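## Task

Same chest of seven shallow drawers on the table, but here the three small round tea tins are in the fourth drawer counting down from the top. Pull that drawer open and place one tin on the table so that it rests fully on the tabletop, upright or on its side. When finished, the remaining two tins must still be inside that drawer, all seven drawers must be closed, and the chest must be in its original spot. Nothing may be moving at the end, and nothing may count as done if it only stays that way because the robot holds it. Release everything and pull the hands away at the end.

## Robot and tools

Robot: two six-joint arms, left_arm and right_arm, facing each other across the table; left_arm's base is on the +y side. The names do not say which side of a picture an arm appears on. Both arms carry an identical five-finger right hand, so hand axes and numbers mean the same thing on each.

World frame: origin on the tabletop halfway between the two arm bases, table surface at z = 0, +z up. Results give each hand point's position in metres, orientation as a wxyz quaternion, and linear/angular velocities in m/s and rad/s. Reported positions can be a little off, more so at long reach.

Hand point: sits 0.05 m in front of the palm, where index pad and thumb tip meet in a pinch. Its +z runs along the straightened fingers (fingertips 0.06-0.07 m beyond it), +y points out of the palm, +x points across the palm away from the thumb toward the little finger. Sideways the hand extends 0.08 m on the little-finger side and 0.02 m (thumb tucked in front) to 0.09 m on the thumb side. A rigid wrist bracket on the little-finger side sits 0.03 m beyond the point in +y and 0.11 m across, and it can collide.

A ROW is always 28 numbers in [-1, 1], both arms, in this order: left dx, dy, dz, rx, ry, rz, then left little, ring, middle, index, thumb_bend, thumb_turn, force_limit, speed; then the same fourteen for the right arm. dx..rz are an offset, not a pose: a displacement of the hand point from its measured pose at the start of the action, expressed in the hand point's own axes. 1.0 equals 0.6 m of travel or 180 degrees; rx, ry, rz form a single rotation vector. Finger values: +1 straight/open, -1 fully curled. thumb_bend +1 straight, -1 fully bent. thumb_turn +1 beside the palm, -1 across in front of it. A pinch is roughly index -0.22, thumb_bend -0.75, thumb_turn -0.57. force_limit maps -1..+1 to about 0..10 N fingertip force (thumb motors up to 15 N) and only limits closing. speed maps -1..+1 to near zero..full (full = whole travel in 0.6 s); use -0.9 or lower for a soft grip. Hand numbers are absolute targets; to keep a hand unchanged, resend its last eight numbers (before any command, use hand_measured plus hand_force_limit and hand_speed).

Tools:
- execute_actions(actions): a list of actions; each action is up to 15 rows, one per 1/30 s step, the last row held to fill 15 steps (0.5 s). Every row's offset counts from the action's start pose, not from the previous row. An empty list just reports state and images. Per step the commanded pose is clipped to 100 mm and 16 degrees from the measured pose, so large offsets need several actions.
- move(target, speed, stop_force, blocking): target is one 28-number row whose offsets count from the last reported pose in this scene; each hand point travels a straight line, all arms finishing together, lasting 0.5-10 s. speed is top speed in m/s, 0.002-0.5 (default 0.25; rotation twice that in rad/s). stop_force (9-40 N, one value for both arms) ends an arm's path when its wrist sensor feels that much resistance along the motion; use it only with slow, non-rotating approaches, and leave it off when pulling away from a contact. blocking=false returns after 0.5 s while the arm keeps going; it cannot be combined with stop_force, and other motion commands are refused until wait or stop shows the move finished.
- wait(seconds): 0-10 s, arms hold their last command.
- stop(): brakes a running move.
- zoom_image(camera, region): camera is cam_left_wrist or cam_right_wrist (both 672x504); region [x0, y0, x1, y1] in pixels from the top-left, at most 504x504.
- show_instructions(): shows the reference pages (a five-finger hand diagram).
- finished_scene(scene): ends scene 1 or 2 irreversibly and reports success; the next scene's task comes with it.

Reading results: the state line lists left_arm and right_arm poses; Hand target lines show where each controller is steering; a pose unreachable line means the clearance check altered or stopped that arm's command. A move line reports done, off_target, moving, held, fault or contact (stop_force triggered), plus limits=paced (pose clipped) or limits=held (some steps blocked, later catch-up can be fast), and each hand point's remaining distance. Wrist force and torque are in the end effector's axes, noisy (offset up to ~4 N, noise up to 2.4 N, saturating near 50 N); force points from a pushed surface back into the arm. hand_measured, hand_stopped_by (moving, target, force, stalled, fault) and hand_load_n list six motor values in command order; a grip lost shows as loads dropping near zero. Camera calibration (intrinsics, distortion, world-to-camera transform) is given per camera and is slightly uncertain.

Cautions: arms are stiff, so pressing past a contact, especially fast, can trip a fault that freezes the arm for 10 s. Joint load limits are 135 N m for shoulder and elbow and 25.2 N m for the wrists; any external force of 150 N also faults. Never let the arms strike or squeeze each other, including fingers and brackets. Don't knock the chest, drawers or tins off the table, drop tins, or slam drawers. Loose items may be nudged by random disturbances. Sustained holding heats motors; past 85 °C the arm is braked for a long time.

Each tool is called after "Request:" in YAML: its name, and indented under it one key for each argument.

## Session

Request:
execute_actions:
  actions: []

Scene clock: 0.00 s.
left_arm: end_effector_position=(+0.2883, +0.4419, +0.4766) hand_measured=(+1.000, +1.000, +1.000, +1.000, +1.000, +1.000) hand_load_n=(+0.0, +0.0, +0.0, +0.0, +0.0, +0.0) hand_stopped_by=(target, target, target, target, target, target) hand_force_limit=0.00 hand_speed=-0.80 end_effector_quat_wxyz=(+0.004, +0.384, +0.923, -0.011) end_effector_velocity=(+0.000, +0.000, +0.000) end_effector_angular_velocity=(-0.002, -0.002, +0.000) | right_arm: end_effector_position=(+0.2098, -0.3064, +0.4727) hand_measured=(+1.000, +1.000, +1.000, +1.000, +1.000, +1.000) hand_load_n=(+0.0, +0.0, +0.0, +0.0, +0.0, +0.0) hand_stopped_by=(target, target, target, target, target, target) hand_force_limit=0.00 hand_speed=-0.80 end_effector_quat_wxyz=(-0.006, -0.279, +0.960, +0.008) end_effector_velocity=(+0.000, -0.001, -0.000) end_effector_angular_velocity=(-0.003, -0.001, +0.000)
Joint positions: left_arm=[ 0.535 -1.751  1.362  1.94   1.582 -1.88 ] | right_arm=[-1.208 -1.707  1.35   1.941  1.556 -1.907]
Joint velocities: left_arm=[ 0.    -0.001 -0.    -0.001 -0.001 -0.   ] | right_arm=[ 0.    -0.     0.001 -0.001  0.003  0.   ]
Wrist force (N, on the end effector, along its own x y z axes, offset not removed): no reading
Wrist torque (N m, same axes, about the end effector's origin, offset not removed): no reading
Hand target (left_arm): +0.288, +0.442, +0.477; +0.004, +0.384, +0.923, -0.011
Hand target (right_arm): +0.210, -0.306, +0.473; -0.006, -0.279, +0.960, +0.008
camera_calibration (this result's frames):
cam_left_wrist: T_world_to_cam=[[0.749954, 0.661449, 0.0074182, -0.519291], [0.546189, -0.62552, 0.557138, -0.146577], [0.373159, -0.413776, -0.830387, 0.60053], [0, 0, 0, 1]] pos_world=[0.24541, 0.500282, 0.584188]
cam_right_wrist: T_world_to_cam=[[-0.410887, 0.911681, -0.0030664, 0.366361], [0.765678, 0.346906, 0.541659, -0.312519], [0.494884, 0.220212, -0.840593, 0.49057], [0, 0, 0, 1]] pos_world=[0.147046, -0.33362, 0.582772]

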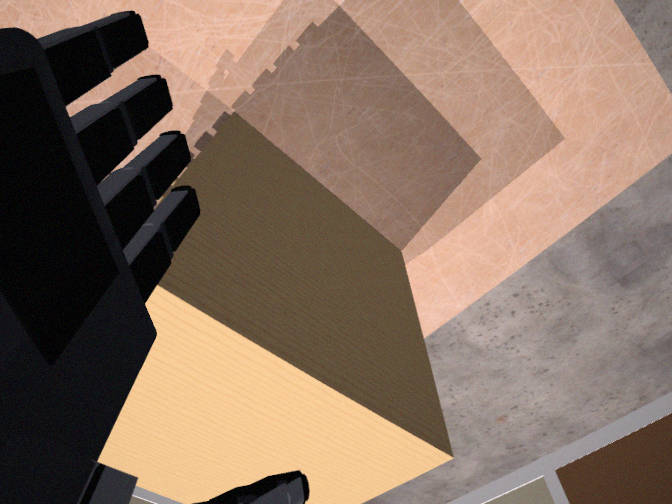

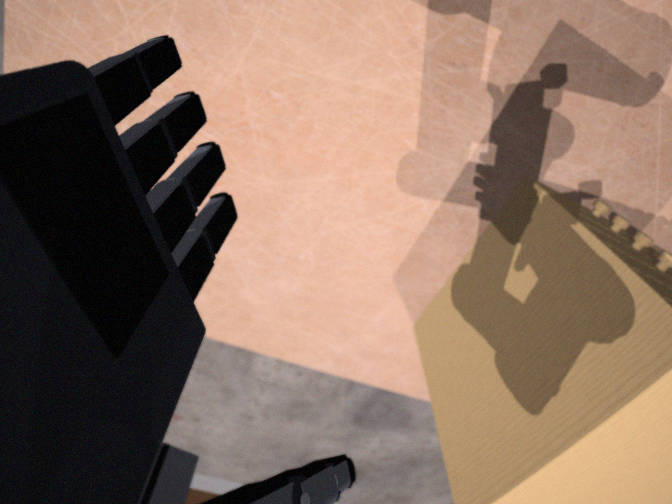

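Request:
move:
  target: [0,0,0,0,0,0,1,1,1,1,1,1,0,-0.8, 0.065,0.705,0.055,0,0,0.112,1,1,1,1,1,1,0,-0.8]

Scene clock: 2.73 s.
left_arm: end_effector_position=(+0.2883, +0.4419, +0.4766) hand_measured=(+1.000, +1.000, +1.000, +1.000, +1.000, +1.000) hand_load_n=(+0.0, +0.0, +0.0, +0.0, +0.0, +0.0) hand_stopped_by=(target, target, target, target, target, target) hand_force_limit=0.00 hand_speed=-0.80 end_effector_quat_wxyz=(+0.004, +0.384, +0.923, -0.011) end_effector_velocity=(-0.000, +0.000, +0.000) end_effector_angular_velocity=(-0.001, -0.001, -0.000) | right_arm: end_effector_position=(-0.0511, +0.0288, +0.4487) hand_measured=(+1.000, +1.000, +1.000, +1.000, +1.000, +1.000) hand_load_n=(+0.0, +0.0, +0.0, +0.0, +0.0, +0.0) hand_stopped_by=(target, target, target, target, target, target) hand_force_limit=0.00 hand_speed=-0.80 end_effector_quat_wxyz=(-0.009, -0.107, +0.994, +0.010) end_effector_velocity=(-0.001, +0.004, +0.002) end_effector_angular_velocity=(-0.020, -0.004, -0.004)
Joint positions: left_arm=[ 0.535 -1.751  1.362  1.94   1.582 -1.88 ] | right_arm=[ 0.086 -0.845  0.251  2.148  1.55  -0.262]
Joint velocities: left_arm=[ 0.    -0.001  0.     0.    -0.     0.   ] | right_arm=[ 0.005  0.078 -0.15   0.091  0.005  0.008]
Wrist force (N, on the end effector, along its own x y z axes, offset not removed): left_arm=[0.2 0.3 0.0] | right_arm=[1.5 -1.9 2.9]
Wrist torque (N m, same axes, about the end effector's origin, offset not removed): left_arm=[-0.20 0.03 0.19] | right_arm=[-0.47 -0.31 0.22]
Hand target (left_arm): +0.288, +0.442, +0.477; +0.004, +0.384, +0.923, -0.011
Hand target (right_arm): -0.051, +0.029, +0.449; -0.009, -0.107, +0.994, +0.008
Off the commanded pose (left_arm): 0.000 m, 0 deg.
Off the commanded pose (right_arm): 0.001 m, 0 deg.
move: done
camera_calibration (this result's frames):
cam_left_wrist: T_world_to_cam=[[0.749954, 0.661449, 0.00741823, -0.519291], [0.546189, -0.62552, 0.557138, -0.146577], [0.373159, -0.413776, -0.830387, 0.60053], [0, 0, 0, 1]] pos_world=[0.24541, 0.500282, 0.584188]
cam_right_wrist: T_world_to_cam=[[-0.0722905, 0.997383, -0.00138566, -0.0323858], [0.843101, 0.0618502, 0.534187, -0.200539], [0.532874, 0.0374484, -0.845365, 0.534984], [0, 0, 0, 1]] pos_world=[-0.118346, 0.0246702, 0.559337]

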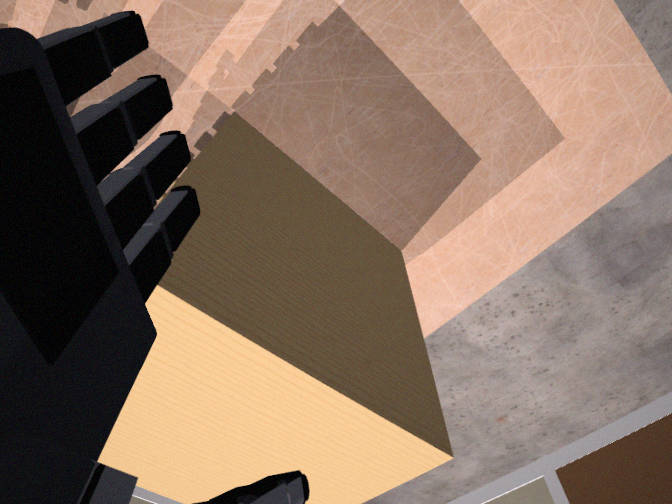

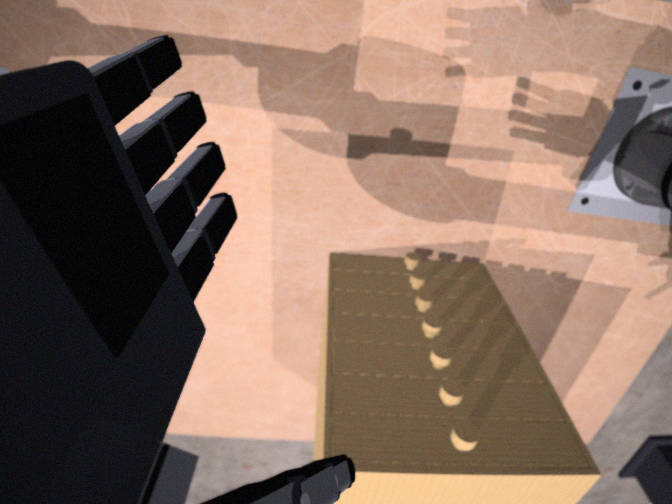

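Request:
move:
  target: [0,0,0,0,0,0,1,1,1,1,1,1,0,-0.8, -0.275,0.078,0.423,-0.494,0.3,0.494,1,1,1,0.8,-0.3,-0.57,0,0.5]

Scene clock: 8.60 s.
left_arm: end_effector_position=(+0.2883, +0.4419, +0.4766) hand_measured=(+1.000, +1.000, +1.000, +1.000, +1.000, +1.000) hand_load_n=(+0.0, +0.0, +0.0, +0.0, +0.0, +0.0) hand_stopped_by=(target, target, target, target, target, target) hand_force_limit=0.00 hand_speed=-0.80 end_effector_quat_wxyz=(+0.004, +0.384, +0.923, -0.011) end_effector_velocity=(-0.000, -0.000, -0.000) end_effector_angular_velocity=(-0.001, +0.001, +0.000) | right_arm: end_effector_position=(+0.0946, +0.1141, +0.1937) hand_measured=(+1.000, +1.000, +1.000, +0.800, -0.300, -0.570) hand_load_n=(+0.0, +0.0, +0.0, +0.0, +0.0, +0.0) hand_stopped_by=(target, target, target, target, target, target) hand_force_limit=0.00 hand_speed=0.50 end_effector_quat_wxyz=(-0.440, +0.563, +0.422, +0.558) end_effector_velocity=(+0.001, +0.001, -0.001) end_effector_angular_velocity=(+0.008, +0.004, -0.010)
Joint positions: left_arm=[ 0.535 -1.751  1.362  1.94   1.582 -1.88 ] | right_arm=[-0.005 -1.281  1.962 -0.691  1.693  1.593]
Joint velocities: left_arm=[ 0.    -0.     0.    -0.     0.001 -0.   ] | right_arm=[ 0.004  0.006 -0.002 -0.01   0.014  0.005]
Wrist force (N, on the end effector, along its own x y z axes, offset not removed): left_arm=[0.0 0.0 -1.3] | right_arm=[0.3 -1.0 2.5]
Wrist torque (N m, same axes, about the end effector's origin, offset not removed): left_arm=[0.01 0.15 0.02] | right_arm=[-0.32 -0.11 0.17]
Hand target (left_arm): +0.288, +0.442, +0.477; +0.004, +0.384, +0.923, -0.011
Hand target (right_arm): +0.095, +0.114, +0.194; -0.440, +0.563, +0.421, +0.559
Off the commanded pose (left_arm): 0.000 m, 0 deg.
Off the commanded pose (right_arm): 0.001 m, 0 deg.
move: done
camera_calibration (this result's frames):
cam_left_wrist: T_world_to_cam=[[0.749954, 0.661448, 0.00741835, -0.519291], [0.546188, -0.62552, 0.557138, -0.146577], [0.373158, -0.413776, -0.830387, 0.60053], [0, 0, 0, 1]] pos_world=[0.24541, 0.500282, 0.584188]
cam_right_wrist: T_world_to_cam=[[0.95843, -0.232095, -0.165964, -0.0326372], [-0.262643, -0.490342, -0.831014, 0.239584], [0.111495, 0.840058, -0.530916, 0.126005], [0, 0, 0, 1]] pos_world=[0.0801566, 0.00405208, 0.260579]

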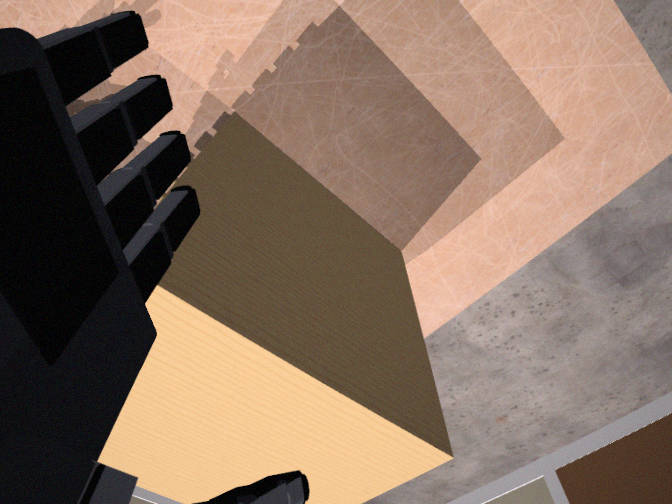

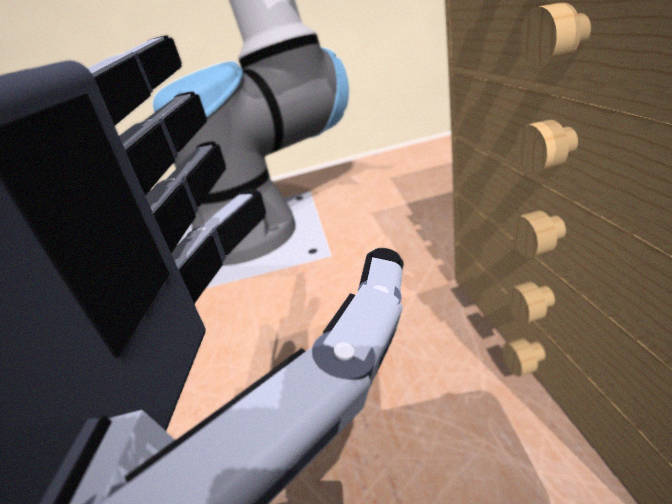

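Request:
move:
  target: [0,0,0,0,0,0,1,1,1,1,1,1,0,-0.8, -0.012,0.137,0.103,0,0,0,1,1,1,0.8,-0.3,-0.57,0,0.5]
  speed: 0.12

Scene clock: 10.27 s.
left_arm: end_effector_position=(+0.2883, +0.4419, +0.4766) hand_measured=(+1.000, +1.000, +1.000, +1.000, +1.000, +1.000) hand_load_n=(+0.0, +0.0, +0.0, +0.0, +0.0, +0.0) hand_stopped_by=(target, target, target, target, target, target) hand_force_limit=0.00 hand_speed=-0.80 end_effector_quat_wxyz=(+0.004, +0.384, +0.923, -0.011) end_effector_velocity=(+0.000, +0.000, +0.000) end_effector_angular_velocity=(+0.002, +0.000, +0.000) | right_arm: end_effector_position=(+0.1896, +0.1526, +0.1852) hand_measured=(+1.000, +1.000, +1.000, +0.800, -0.300, -0.570) hand_load_n=(+0.0, +0.0, +0.0, +0.0, +0.0, +0.0) hand_stopped_by=(target, target, target, target, target, target) hand_force_limit=0.00 hand_speed=0.50 end_effector_quat_wxyz=(-0.440, +0.563, +0.422, +0.559) end_effector_velocity=(+0.001, +0.001, -0.001) end_effector_angular_velocity=(-0.001, +0.000, +0.002)
Joint positions: left_arm=[ 0.535 -1.751  1.362  1.94   1.582 -1.88 ] | right_arm=[-0.193 -1.201  1.873 -0.683  1.505  1.595]
Joint velocities: left_arm=[ 0.     0.    -0.     0.001 -0.001 -0.   ] | right_arm=[-0.003  0.003 -0.003  0.001 -0.006  0.   ]
Wrist force (N, on the end effector, along its own x y z axes, offset not removed): left_arm=[-0.5 -2.2 0.3] | right_arm=[0.5 -0.6 2.5]
Wrist torque (N m, same axes, about the end effector's origin, offset not removed): left_arm=[-0.51 0.15 0.01] | right_arm=[-0.22 -0.16 0.15]
Hand target (left_arm): +0.288, +0.442, +0.477; +0.004, +0.384, +0.923, -0.011
Hand target (right_arm): +0.190, +0.153, +0.185; -0.440, +0.563, +0.422, +0.559
Off the commanded pose (left_arm): 0.000 m, 0 deg.
Off the commanded pose (right_arm): 0.000 m, 0 deg.
move: done
camera_calibration (this result's frames):
cam_left_wrist: T_world_to_cam=[[0.749954, 0.661448, 0.00741811, -0.51929], [0.546189, -0.62552, 0.557138, -0.146577], [0.373158, -0.413776, -0.830387, 0.60053], [0, 0, 0, 1]] pos_world=[0.24541, 0.500282, 0.584188]
cam_right_wrist: T_world_to_cam=[[0.958519, -0.232153, -0.16537, -0.116244], [-0.262171, -0.49043, -0.831111, 0.276372], [0.111843, 0.83999, -0.53095, 0.0785453], [0, 0, 0, 1]] pos_world=[0.175094, 0.0425773, 0.252176]

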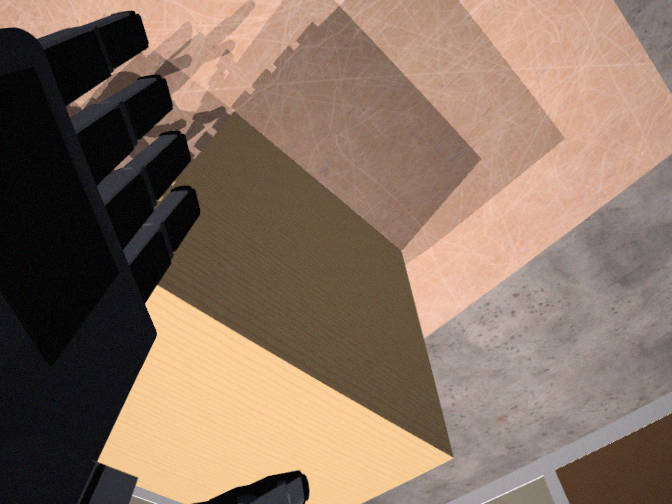

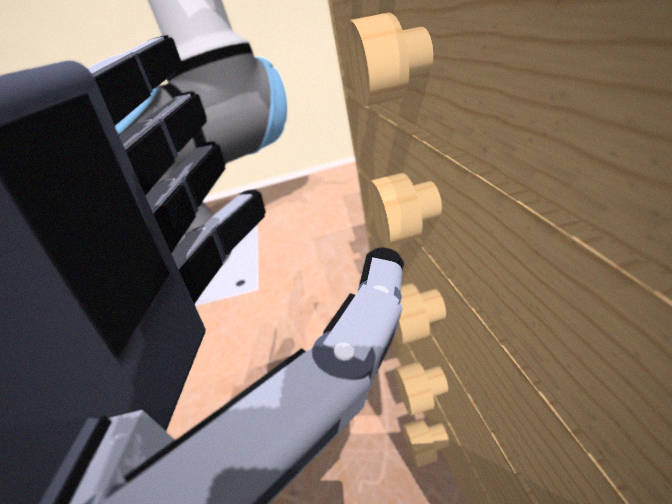

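Request:
move:
  target: [0,0,0,0,0,0,1,1,1,1,1,1,0,-0.8, 0,0.035,0.009,0,0,0,1,1,1,0.5,-0.55,-0.57,0,0.5]
  speed: 0.02

Scene clock: 11.80 s.
left_arm: end_effector_position=(+0.2883, +0.4419, +0.4766) hand_measured=(+1.000, +1.000, +1.000, +1.000, +1.000, +1.000) hand_load_n=(+0.0, +0.0, +0.0, +0.0, +0.0, +0.0) hand_stopped_by=(target, target, target, target, target, target) hand_force_limit=0.00 hand_speed=-0.80 end_effector_quat_wxyz=(+0.004, +0.384, +0.923, -0.011) end_effector_velocity=(+0.000, -0.000, +0.000) end_effector_angular_velocity=(-0.000, -0.000, -0.000) | right_arm: end_effector_position=(+0.2110, +0.1524, +0.1849) hand_measured=(+1.000, +1.000, +1.000, +0.500, -0.550, -0.570) hand_load_n=(+0.0, +0.0, +0.0, +0.0, +0.0, +0.0) hand_stopped_by=(target, target, target, target, target, target) hand_force_limit=0.00 hand_speed=0.50 end_effector_quat_wxyz=(-0.440, +0.563, +0.422, +0.559) end_effector_velocity=(+0.003, -0.000, -0.000) end_effector_angular_velocity=(-0.000, +0.000, -0.001)
Joint positions: left_arm=[ 0.535 -1.751  1.362  1.94   1.582 -1.88 ] | right_arm=[-0.237 -1.197  1.869 -0.683  1.461  1.595]
Joint velocities: left_arm=[ 0. -0. -0. -0.  0.  0.] | right_arm=[-0.005  0.    -0.     0.    -0.004  0.   ]
Wrist force (N, on the end effector, along its own x y z axes, offset not removed): left_arm=[0.3 -1.4 0.4] | right_arm=[-1.3 -1.1 4.1]
Wrist torque (N m, same axes, about the end effector's origin, offset not removed): left_arm=[-0.39 0.01 0.02] | right_arm=[-0.39 0.10 0.11]
Hand target (left_arm): +0.288, +0.442, +0.477; +0.004, +0.384, +0.923, -0.011
Hand target (right_arm): +0.211, +0.152, +0.185; -0.440, +0.563, +0.422, +0.559
Off the commanded pose (left_arm): 0.000 m, 0 deg.
Off the commanded pose (right_arm): 0.000 m, 0 deg.
move: done
camera_calibration (this result's frames):
cam_left_wrist: T_world_to_cam=[[0.749954, 0.661449, 0.00741817, -0.519291], [0.546189, -0.62552, 0.557138, -0.146577], [0.373159, -0.413776, -0.830387, 0.60053], [0, 0, 0, 1]] pos_world=[0.24541, 0.500282, 0.584188]
cam_right_wrist: T_world_to_cam=[[0.958541, -0.232168, -0.165216, -0.136905], [-0.262037, -0.490369, -0.831189, 0.281567], [0.111958, 0.840022, -0.530875, 0.0760545], [0, 0, 0, 1]] pos_world=[0.196495, 0.0423993, 0.251792]

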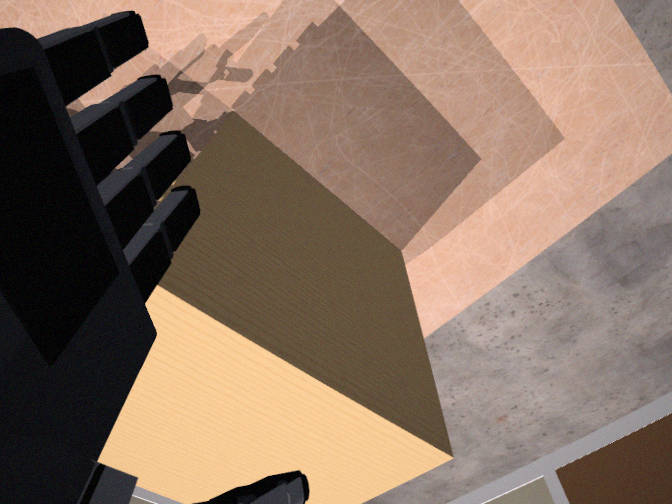

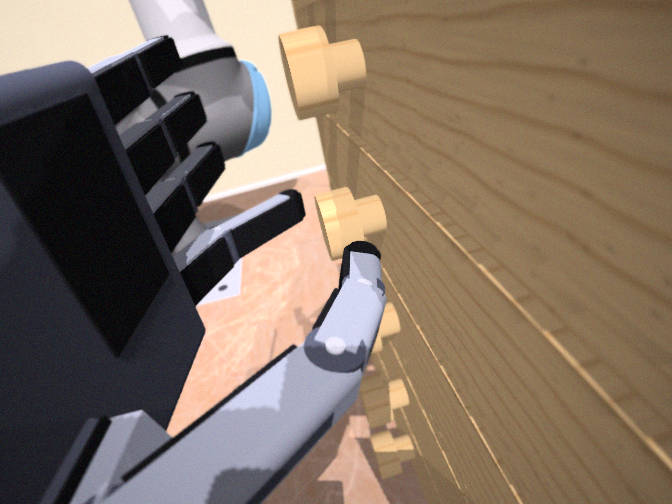

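Request:
move:
  target: [0,0,0,0,0,0,1,1,1,1,1,1,0,-0.8, 0,0.012,0.01,0,0,0,1,1,1,0.3,-0.55,-0.57,0,0.5]
  speed: 0.01

Request:
move:
  target: [0,0,0,0,0,0,1,1,1,1,1,1,0,-0.8, 0,0,0,0,0,0,1,1,1,-0.5,-0.9,-0.57,0.6,-0.5]

Scene clock: 13.03 s.
left_arm: end_effector_position=(+0.2883, +0.4419, +0.4766) hand_measured=(+1.000, +1.000, +1.000, +1.000, +1.000, +1.000) hand_load_n=(+0.0, +0.0, +0.0, +0.0, +0.0, +0.0) hand_stopped_by=(target, target, target, target, target, target) hand_force_limit=0.00 hand_speed=-0.80 end_effector_quat_wxyz=(+0.004, +0.384, +0.923, -0.011) end_effector_velocity=(-0.000, -0.000, -0.000) end_effector_angular_velocity=(-0.001, -0.000, -0.000) | right_arm: end_effector_position=(+0.2192, +0.1562, +0.1848) hand_measured=(+1.000, +1.000, +1.000, +0.300, -0.550, -0.570) hand_load_n=(+0.0, +0.0, +0.0, +0.0, -0.5, +0.0) hand_stopped_by=(target, target, target, target, target, target) hand_force_limit=0.00 hand_speed=0.50 end_effector_quat_wxyz=(-0.440, +0.563, +0.422, +0.559) end_effector_velocity=(+0.003, +0.001, -0.000) end_effector_angular_velocity=(-0.000, +0.000, -0.001)
Joint positions: left_arm=[ 0.535 -1.751  1.362  1.94   1.582 -1.88 ] | right_arm=[-0.25  -1.188  1.856 -0.678  1.448  1.595]
Joint velocities: left_arm=[ 0.    -0.     0.    -0.001  0.001  0.   ] | right_arm=[-0.004  0.003 -0.004  0.001 -0.003 -0.   ]
Wrist force (N, on the end effector, along its own x y z axes, offset not removed): left_arm=[0.7 0.9 -2.0] | right_arm=[0.5 -2.6 2.3]
Wrist torque (N m, same axes, about the end effector's origin, offset not removed): left_arm=[0.02 0.05 0.23] | right_arm=[-0.52 -0.08 0.16]
Hand target (left_arm): +0.288, +0.442, +0.477; +0.004, +0.384, +0.923, -0.011
Hand target (right_arm): +0.220, +0.156, +0.185; -0.440, +0.563, +0.422, +0.559
Off the commanded pose (left_arm): 0.000 m, 0 deg.
Off the commanded pose (right_arm): 0.000 m, 0 deg.
move: done
camera_calibration (this result's frames):
cam_left_wrist: T_world_to_cam=[[0.749954, 0.661449, 0.00741829, -0.519291], [0.546189, -0.62552, 0.557138, -0.146577], [0.373159, -0.413776, -0.830387, 0.60053], [0, 0, 0, 1]] pos_world=[0.24541, 0.500282, 0.584188]
cam_right_wrist: T_world_to_cam=[[0.95855, -0.232162, -0.165177, -0.143905], [-0.262003, -0.490389, -0.831188, 0.285487], [0.11197, 0.840012, -0.530889, 0.0718944], [0, 0, 0, 1]] pos_world=[0.204689, 0.046198, 0.251691]

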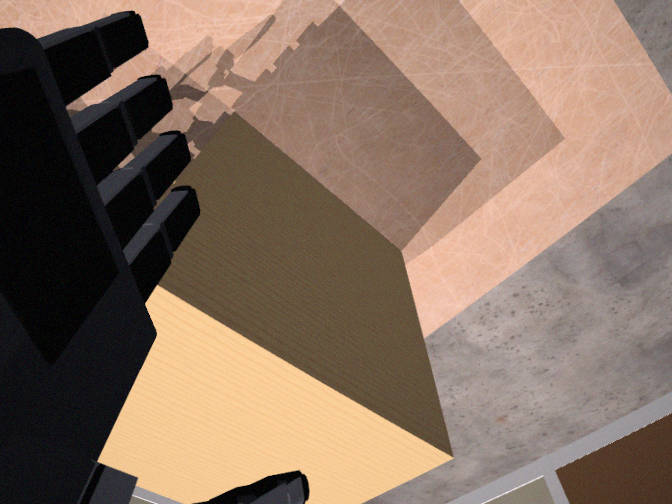

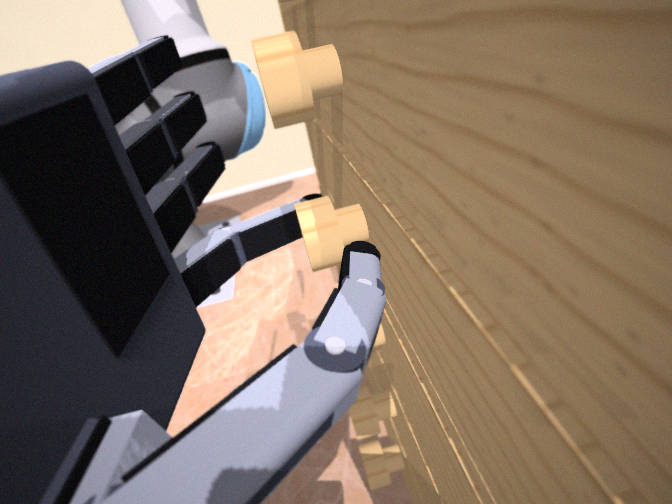

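Scene clock: 13.63 s.
left_arm: end_effector_position=(+0.2883, +0.4419, +0.4766) hand_measured=(+1.000, +1.000, +1.000, +1.000, +1.000, +1.000) hand_load_n=(+0.0, +0.0, +0.0, +0.0, +0.0, +0.0) hand_stopped_by=(target, target, target, target, target, target) hand_force_limit=0.00 hand_speed=-0.80 end_effector_quat_wxyz=(+0.004, +0.384, +0.923, -0.011) end_effector_velocity=(+0.000, -0.000, -0.000) end_effector_angular_velocity=(-0.000, -0.000, +0.000) | right_arm: end_effector_position=(+0.2193, +0.1562, +0.1847) hand_measured=(+1.000, +1.000, +1.000, +0.096, -0.686, -0.570) hand_load_n=(+0.0, +0.0, +0.0, +12.0, +11.0, +0.0) hand_stopped_by=(target, target, target, force, force, target) hand_force_limit=0.60 hand_speed=-0.50 end_effector_quat_wxyz=(-0.440, +0.563, +0.422, +0.559) end_effector_velocity=(-0.000, -0.000, -0.001) end_effector_angular_velocity=(-0.002, +0.000, -0.000)
Joint positions: left_arm=[ 0.535 -1.751  1.362  1.94   1.582 -1.88 ] | right_arm=[-0.25  -1.188  1.856 -0.678  1.448  1.595]
Joint velocities: left_arm=[ 0.     0.     0.    -0.001 -0.    -0.   ] | right_arm=[ 0.     0.     0.001  0.001  0.    -0.   ]
Wrist force (N, on the end effector, along its own x y z axes, offset not removed): left_arm=[-0.4 0.8 1.3] | right_arm=[1.1 -2.8 3.2]
Wrist torque (N m, same axes, about the end effector's origin, offset not removed): left_arm=[-0.24 0.18 0.14] | right_arm=[-0.26 -0.34 0.23]
Hand target (left_arm): +0.288, +0.442, +0.477; +0.004, +0.384, +0.923, -0.011
Hand target (right_arm): +0.219, +0.156, +0.185; -0.440, +0.563, +0.422, +0.559
Off the commanded pose (left_arm): 0.000 m, 0 deg.
Off the commanded pose (right_arm): 0.000 m, 0 deg.
move: done
camera_calibration (this result's frames):
cam_left_wrist: T_world_to_cam=[[0.749954, 0.661449, 0.00741819, -0.519291], [0.546189, -0.62552, 0.557138, -0.146577], [0.373158, -0.413776, -0.830387, 0.60053], [0, 0, 0, 1]] pos_world=[0.24541, 0.500282, 0.584188]
cam_right_wrist: T_world_to_cam=[[0.9585, -0.232345, -0.165208, -0.143996], [-0.262142, -0.490482, -0.831089, 0.285444], [0.112068, 0.839907, -0.531034, 0.0718734], [0, 0, 0, 1]] pos_world=[0.204793, 0.0461811, 0.251607]

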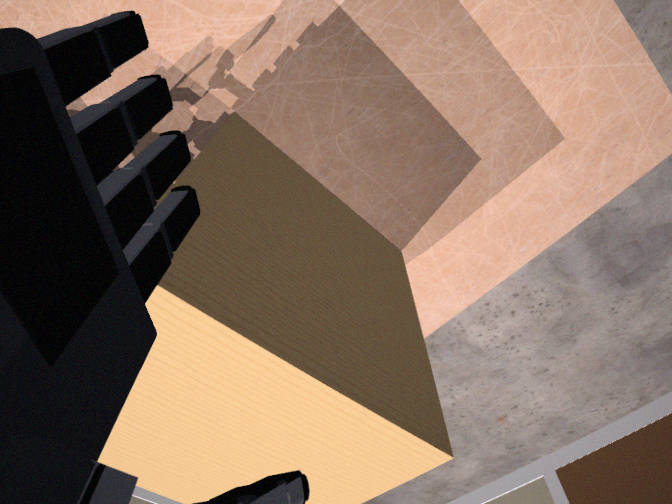

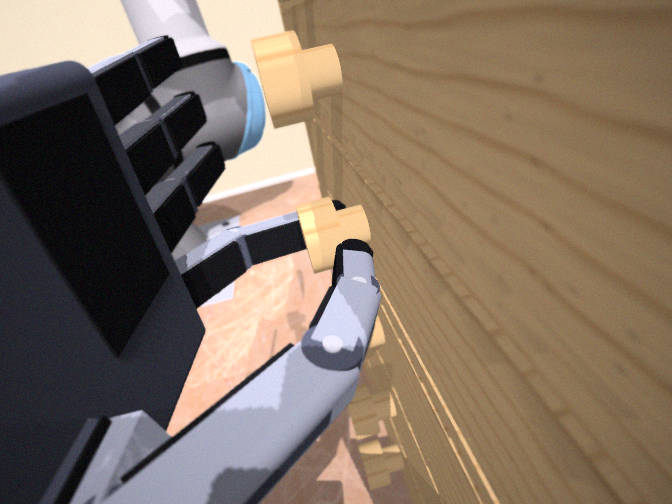

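Request:
move:
  target: [0,0,0,0,0,0,1,1,1,1,1,1,0,-0.8, 0,-0.161,-0.043,0,0,0,1,1,1,-0.5,-0.9,-0.57,0.6,-0.5]
  speed: 0.06

Scene clock: 15.87 s.
left_arm: end_effector_position=(+0.2883, +0.4419, +0.4766) hand_measured=(+1.000, +1.000, +1.000, +1.000, +1.000, +1.000) hand_load_n=(+0.0, +0.0, +0.0, +0.0, +0.0, +0.0) hand_stopped_by=(target, target, target, target, target, target) hand_force_limit=0.00 hand_speed=-0.80 end_effector_quat_wxyz=(+0.004, +0.384, +0.923, -0.011) end_effector_velocity=(-0.000, -0.000, -0.000) end_effector_angular_velocity=(-0.001, +0.001, -0.000) | right_arm: end_effector_position=(+0.1196, +0.1561, +0.1865) hand_measured=(+1.000, +1.000, +1.000, +0.096, -0.684, -0.570) hand_load_n=(+0.0, +0.0, +0.0, +11.0, +12.5, +0.0) hand_stopped_by=(target, target, target, force, force, target) hand_force_limit=0.60 hand_speed=-0.50 end_effector_quat_wxyz=(-0.440, +0.563, +0.422, +0.558) end_effector_velocity=(-0.002, -0.000, -0.000) end_effector_angular_velocity=(-0.000, -0.000, -0.002)
Joint positions: left_arm=[ 0.535 -1.751  1.362  1.94   1.582 -1.88 ] | right_arm=[-0.045 -1.192  1.855 -0.674  1.653  1.594]
Joint velocities: left_arm=[ 0.    -0.     0.    -0.     0.001  0.   ] | right_arm=[ 0.005  0.001 -0.001  0.001  0.006 -0.   ]
Wrist force (N, on the end effector, along its own x y z axes, offset not removed): left_arm=[-0.5 0.9 -0.4] | right_arm=[-2.5 -2.9 3.4]
Wrist torque (N m, same axes, about the end effector's origin, offset not removed): left_arm=[-0.05 0.13 0.07] | right_arm=[-0.68 -0.02 0.00]
Hand target (left_arm): +0.288, +0.442, +0.477; +0.004, +0.384, +0.923, -0.011
Hand target (right_arm): +0.119, +0.156, +0.187; -0.440, +0.563, +0.422, +0.558
Off the commanded pose (left_arm): 0.000 m, 0 deg.
Off the commanded pose (right_arm): 0.000 m, 0 deg.
move: done
camera_calibration (this result's frames):
cam_left_wrist: T_world_to_cam=[[0.749954, 0.661448, 0.00741828, -0.519291], [0.546188, -0.62552, 0.557138, -0.146577], [0.373158, -0.413776, -0.830387, 0.60053], [0, 0, 0, 1]] pos_world=[0.24541, 0.500282, 0.584188]
cam_right_wrist: T_world_to_cam=[[0.958407, -0.232266, -0.165856, -0.0479654], [-0.262642, -0.490338, -0.831016, 0.26085], [0.111691, 0.840012, -0.530947, 0.0841111], [0, 0, 0, 1]] pos_world=[0.105086, 0.0461098, 0.253474]

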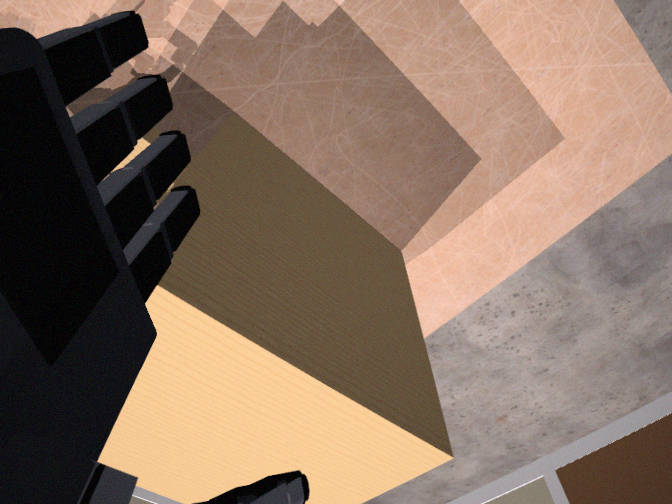

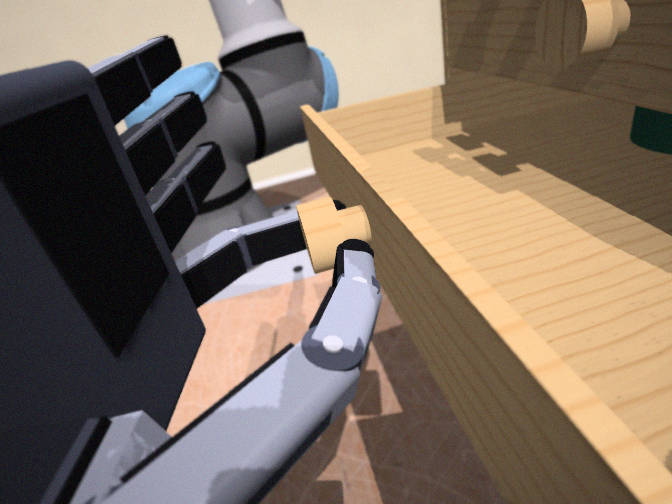

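Request:
move:
  target: [0,0,0,0,0,0,1,1,1,1,1,1,0,-0.8, -0.005,-0.177,-0.047,0,0,0,1,1,1,-0.5,-0.9,-0.57,0.6,-0.5]
  speed: 0.06

Scene clock: 18.27 s.
left_arm: end_effector_position=(+0.2883, +0.4419, +0.4766) hand_measured=(+1.000, +1.000, +1.000, +1.000, +1.000, +1.000) hand_load_n=(+0.0, +0.0, +0.0, +0.0, +0.0, +0.0) hand_stopped_by=(target, target, target, target, target, target) hand_force_limit=0.00 hand_speed=-0.80 end_effector_quat_wxyz=(+0.004, +0.384, +0.923, -0.011) end_effector_velocity=(+0.000, +0.000, -0.000) end_effector_angular_velocity=(+0.000, -0.001, +0.000) | right_arm: end_effector_position=(+0.0098, +0.1562, +0.1856) hand_measured=(+1.000, +1.000, +1.000, +0.096, -0.684, -0.570) hand_load_n=(+0.0, +0.0, +0.0, +11.0, +13.0, +0.0) hand_stopped_by=(target, target, target, force, force, target) hand_force_limit=0.60 hand_speed=-0.50 end_effector_quat_wxyz=(-0.440, +0.563, +0.422, +0.558) end_effector_velocity=(-0.002, +0.000, +0.000) end_effector_angular_velocity=(+0.000, -0.000, -0.001)
Joint positions: left_arm=[ 0.535 -1.751  1.362  1.94   1.582 -1.88 ] | right_arm=[ 0.184 -1.145  1.786 -0.652  1.882  1.592]
Joint velocities: left_arm=[-0.    -0.     0.    -0.    -0.001 -0.   ] | right_arm=[ 0.005  0.002 -0.003  0.001  0.006 -0.   ]
Wrist force (N, on the end effector, along its own x y z axes, offset not removed): left_arm=[-0.2 -1.7 -1.6] | right_arm=[-1.4 -1.4 3.3]
Wrist torque (N m, same axes, about the end effector's origin, offset not removed): left_arm=[-0.36 0.11 0.03] | right_arm=[-0.44 -0.15 0.08]
Hand target (left_arm): +0.288, +0.442, +0.477; +0.004, +0.384, +0.923, -0.011
Hand target (right_arm): +0.010, +0.156, +0.186; -0.440, +0.563, +0.422, +0.558
Off the commanded pose (left_arm): 0.000 m, 0 deg.
Off the commanded pose (right_arm): 0.000 m, 0 deg.
move: done
camera_calibration (this result's frames):
cam_left_wrist: T_world_to_cam=[[0.749954, 0.661449, 0.00741841, -0.519291], [0.546189, -0.62552, 0.557138, -0.146577], [0.373159, -0.413776, -0.830387, 0.60053], [0, 0, 0, 1]] pos_world=[0.24541, 0.500282, 0.584188]
cam_right_wrist: T_world_to_cam=[[0.958299, -0.232204, -0.166568, 0.0571817], [-0.263221, -0.490302, -0.830854, 0.231294], [0.111259, 0.840051, -0.530976, 0.0957828], [0, 0, 0, 1]] pos_world=[-0.00457255, 0.0462191, 0.252555]

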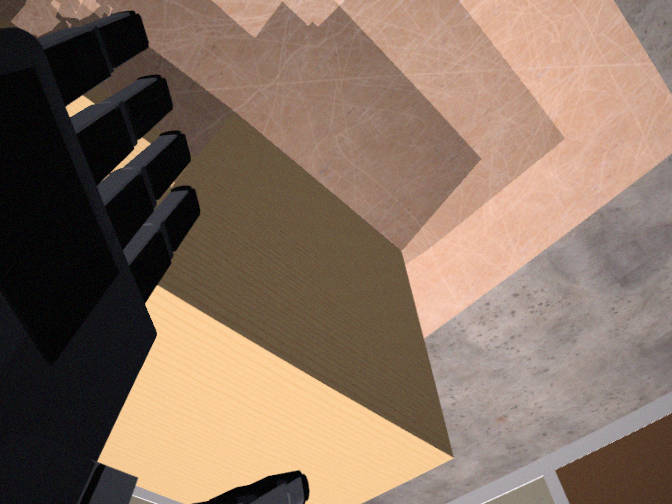

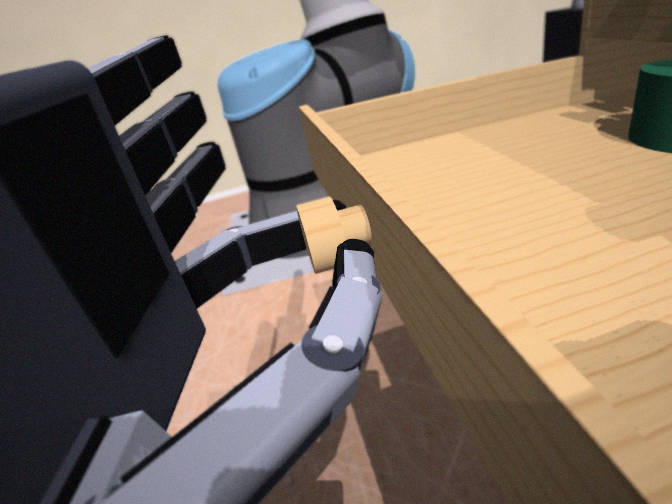

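Request:
move:
  target: [0,0,0,0,0,0,1,1,1,1,1,1,0,-0.8, -0.002,-0.097,-0.026,0,0,0,1,1,1,-0.5,-0.9,-0.57,0.6,-0.5]
  speed: 0.04
  stop_force: 12

Scene clock: 20.47 s.
left_arm: end_effector_position=(+0.2883, +0.4419, +0.4766) hand_measured=(+1.000, +1.000, +1.000, +1.000, +1.000, +1.000) hand_load_n=(+0.0, +0.0, +0.0, +0.0, +0.0, +0.0) hand_stopped_by=(target, target, target, target, target, target) hand_force_limit=0.00 hand_speed=-0.80 end_effector_quat_wxyz=(+0.004, +0.384, +0.923, -0.011) end_effector_velocity=(+0.000, +0.001, +0.000) end_effector_angular_velocity=(+0.000, -0.001, +0.000) | right_arm: end_effector_position=(-0.0445, +0.1561, +0.1855) hand_measured=(+1.000, +1.000, +1.000, +0.096, -0.684, -0.570) hand_load_n=(+0.0, +0.0, +0.0, +13.5, +11.0, +0.5) hand_stopped_by=(target, target, target, force, force, target) hand_force_limit=0.60 hand_speed=-0.50 end_effector_quat_wxyz=(-0.440, +0.563, +0.422, +0.558) end_effector_velocity=(+0.003, +0.000, +0.001) end_effector_angular_velocity=(+0.002, +0.000, -0.001)
Joint positions: left_arm=[ 0.535 -1.751  1.362  1.94   1.582 -1.88 ] | right_arm=[ 0.292 -1.106  1.725 -0.63   1.989  1.591]
Joint velocities: left_arm=[ 0.    -0.001 -0.     0.001 -0.001 -0.   ] | right_arm=[-0.005 -0.003  0.002 -0.002 -0.004 -0.   ]
Wrist force (N, on the end effector, along its own x y z axes, offset not removed): left_arm=[1.3 0.7 0.7] | right_arm=[-1.9 -2.7 1.2]
Wrist torque (N m, same axes, about the end effector's origin, offset not removed): left_arm=[-0.17 -0.06 0.23] | right_arm=[-0.48 0.06 0.11]
Hand target (left_arm): +0.288, +0.442, +0.477; +0.004, +0.384, +0.923, -0.011
Hand target (right_arm): -0.044, +0.156, +0.186; -0.440, +0.563, +0.422, +0.558
Off the commanded pose (left_arm): 0.000 m, 0 deg.
Off the commanded pose (right_arm): 0.006 m, 0 deg.
move: contact (right_arm)
camera_calibration (this result's frames):
cam_left_wrist: T_world_to_cam=[[0.749954, 0.661449, 0.00741823, -0.519291], [0.546189, -0.62552, 0.557138, -0.146577], [0.373158, -0.413776, -0.830387, 0.60053], [0, 0, 0, 1]] pos_world=[0.24541, 0.500282, 0.584188]
cam_right_wrist: T_world_to_cam=[[0.958323, -0.231933, -0.166807, 0.109165], [-0.263293, -0.490409, -0.830768, 0.216839], [0.110879, 0.840063, -0.531037, 0.1019], [0, 0, 0, 1]] pos_world=[-0.0588215, 0.0460566, 0.252465]

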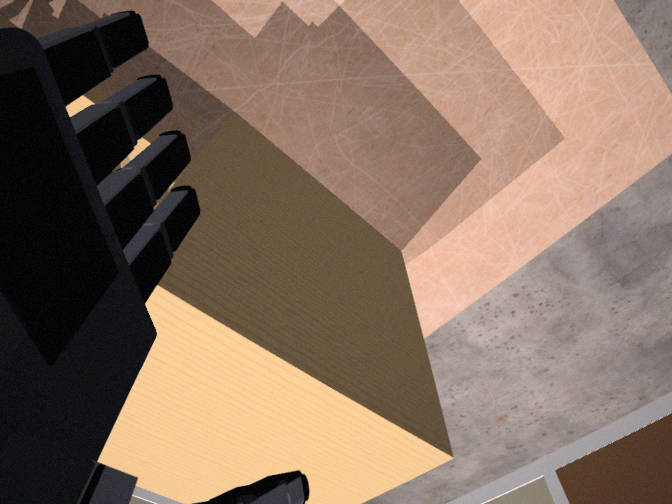

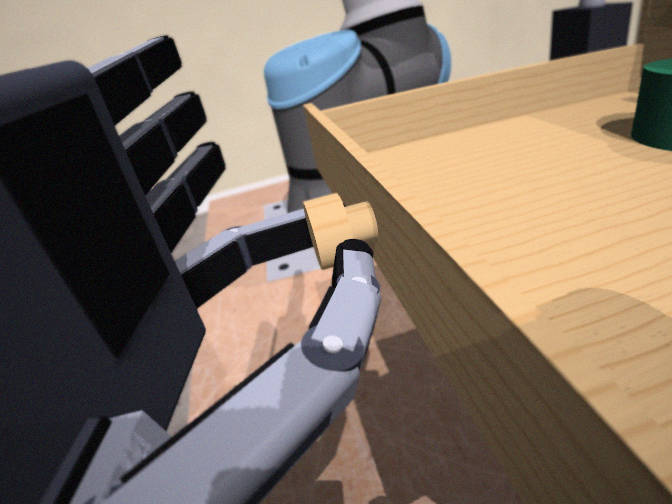

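Request:
move:
  target: [0,0,0,0,0,0,1,1,1,1,1,1,0,-0.8, 0,-0.005,0,0,0,0,1,1,1,0.7,-0.6,-0.57,0.6,0.3]
  speed: 0.01

Request:
move:
  target: [0,0,0,0,0,0,1,1,1,1,1,1,0,-0.8, 0,-0.008,-0.05,0,0,0,1,1,1,0.7,-0.6,-0.57,0.6,0.3]
  speed: 0.04

Scene clock: 21.33 s.
left_arm: end_effector_position=(+0.2883, +0.4419, +0.4766) hand_measured=(+1.000, +1.000, +1.000, +1.000, +1.000, +1.000) hand_load_n=(+0.0, +0.0, +0.0, +0.0, +0.0, +0.0) hand_stopped_by=(target, target, target, target, target, target) hand_force_limit=0.00 hand_speed=-0.80 end_effector_quat_wxyz=(+0.004, +0.384, +0.923, -0.011) end_effector_velocity=(-0.001, -0.000, -0.000) end_effector_angular_velocity=(-0.001, +0.003, -0.000) | right_arm: end_effector_position=(-0.0471, +0.1568, +0.1856) hand_measured=(+1.000, +1.000, +1.000, +0.700, -0.600, -0.570) hand_load_n=(+0.0, +0.0, +0.0, +0.0, +0.0, +0.0) hand_stopped_by=(target, target, target, target, target, target) hand_force_limit=0.60 hand_speed=0.30 end_effector_quat_wxyz=(-0.440, +0.563, +0.422, +0.558) end_effector_velocity=(-0.002, +0.001, +0.000) end_effector_angular_velocity=(-0.000, +0.000, +0.002)
Joint positions: left_arm=[ 0.535 -1.751  1.362  1.94   1.582 -1.88 ] | right_arm=[ 0.297 -1.103  1.72  -0.628  1.994  1.591]
Joint velocities: left_arm=[ 0.     0.     0.    -0.     0.003  0.   ] | right_arm=[ 0.004  0.002 -0.005  0.002  0.002  0.   ]
Wrist force (N, on the end effector, along its own x y z axes, offset not removed): left_arm=[-0.2 -0.1 -0.8] | right_arm=[-1.0 -2.4 1.8]
Wrist torque (N m, same axes, about the end effector's origin, offset not removed): left_arm=[-0.17 0.14 -0.01] | right_arm=[-0.56 0.07 0.02]
Hand target (left_arm): +0.288, +0.442, +0.477; +0.004, +0.384, +0.923, -0.011
Hand target (right_arm): -0.047, +0.157, +0.186; -0.440, +0.563, +0.422, +0.558
Off the commanded pose (left_arm): 0.000 m, 0 deg.
Off the commanded pose (right_arm): 0.000 m, 0 deg.
move: done
camera_calibration (this result's frames):
cam_left_wrist: T_world_to_cam=[[0.749954, 0.661449, 0.00741831, -0.519291], [0.546189, -0.62552, 0.557138, -0.146577], [0.373159, -0.413776, -0.830386, 0.60053], [0, 0, 0, 1]] pos_world=[0.24541, 0.500282, 0.584188]
cam_right_wrist: T_world_to_cam=[[0.958309, -0.231942, -0.166871, 0.111921], [-0.26335, -0.490384, -0.830765, 0.216534], [0.110858, 0.840075, -0.531022, 0.101621], [0, 0, 0, 1]] pos_world=[-0.0614964, 0.0467742, 0.252528]

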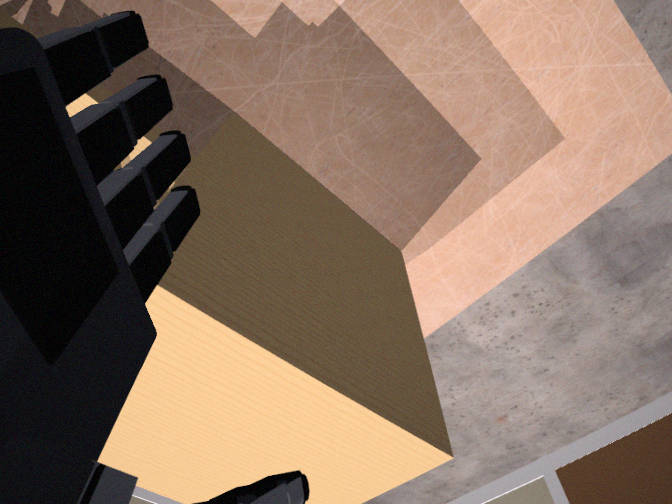

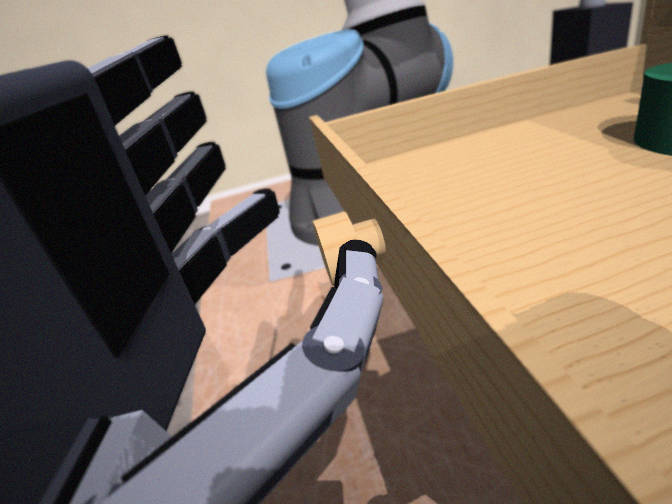

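Scene clock: 22.50 s.
left_arm: end_effector_position=(+0.2883, +0.4419, +0.4766) hand_measured=(+1.000, +1.000, +1.000, +1.000, +1.000, +1.000) hand_load_n=(+0.0, +0.0, +0.0, +0.0, +0.0, +0.0) hand_stopped_by=(target, target, target, target, target, target) hand_force_limit=0.00 hand_speed=-0.80 end_effector_quat_wxyz=(+0.004, +0.384, +0.923, -0.011) end_effector_velocity=(+0.000, -0.000, +0.000) end_effector_angular_velocity=(-0.000, -0.000, -0.000) | right_arm: end_effector_position=(-0.0594, +0.1293, +0.1854) hand_measured=(+1.000, +1.000, +1.000, +0.700, -0.600, -0.570) hand_load_n=(+0.0, +0.0, +0.0, +0.0, +0.0, +0.0) hand_stopped_by=(target, target, target, target, target, target) hand_force_limit=0.60 hand_speed=0.30 end_effector_quat_wxyz=(-0.440, +0.563, +0.422, +0.558) end_effector_velocity=(-0.001, -0.003, -0.000) end_effector_angular_velocity=(-0.000, +0.000, +0.001)
Joint positions: left_arm=[ 0.535 -1.751  1.362  1.94   1.582 -1.88 ] | right_arm=[ 0.33  -1.142  1.782 -0.651  2.028  1.591]
Joint velocities: left_arm=[ 0.  0. -0. -0. -0.  0.] | right_arm=[ 0.003 -0.003  0.006 -0.003  0.003  0.   ]
Wrist force (N, on the end effector, along its own x y z axes, offset not removed): left_arm=[-1.5 -1.9 -0.3] | right_arm=[-0.9 -1.4 2.8]
Wrist torque (N m, same axes, about the end effector's origin, offset not removed): left_arm=[-0.49 0.33 -0.08] | right_arm=[-0.39 -0.02 0.12]
Hand target (left_arm): +0.288, +0.442, +0.477; +0.004, +0.384, +0.923, -0.011
Hand target (right_arm): -0.059, +0.129, +0.185; -0.440, +0.563, +0.422, +0.558
Off the commanded pose (left_arm): 0.000 m, 0 deg.
Off the commanded pose (right_arm): 0.000 m, 0 deg.
move: done
camera_calibration (this result's frames):
cam_left_wrist: T_world_to_cam=[[0.749954, 0.661449, 0.00741818, -0.519291], [0.546189, -0.62552, 0.557138, -0.146577], [0.373159, -0.413776, -0.830387, 0.60053], [0, 0, 0, 1]] pos_world=[0.24541, 0.500282, 0.584188]
cam_right_wrist: T_world_to_cam=[[0.95829, -0.231951, -0.16697, 0.117265], [-0.263446, -0.490417, -0.830715, 0.199689], [0.1108, 0.840053, -0.531069, 0.125963], [0, 0, 0, 1]] pos_world=[-0.0737238, 0.0193154, 0.252359]

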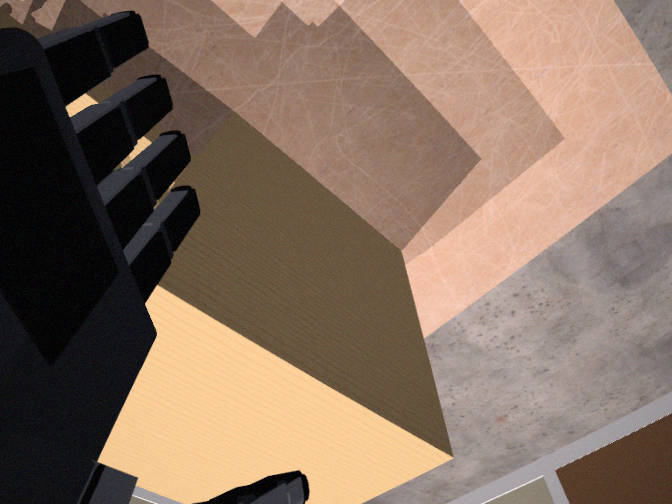

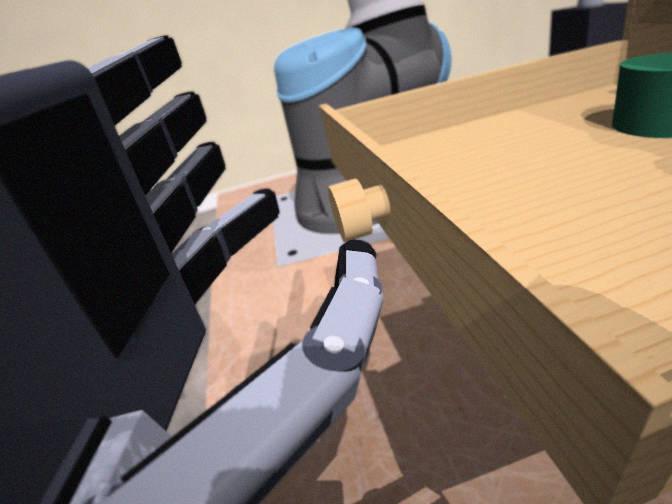

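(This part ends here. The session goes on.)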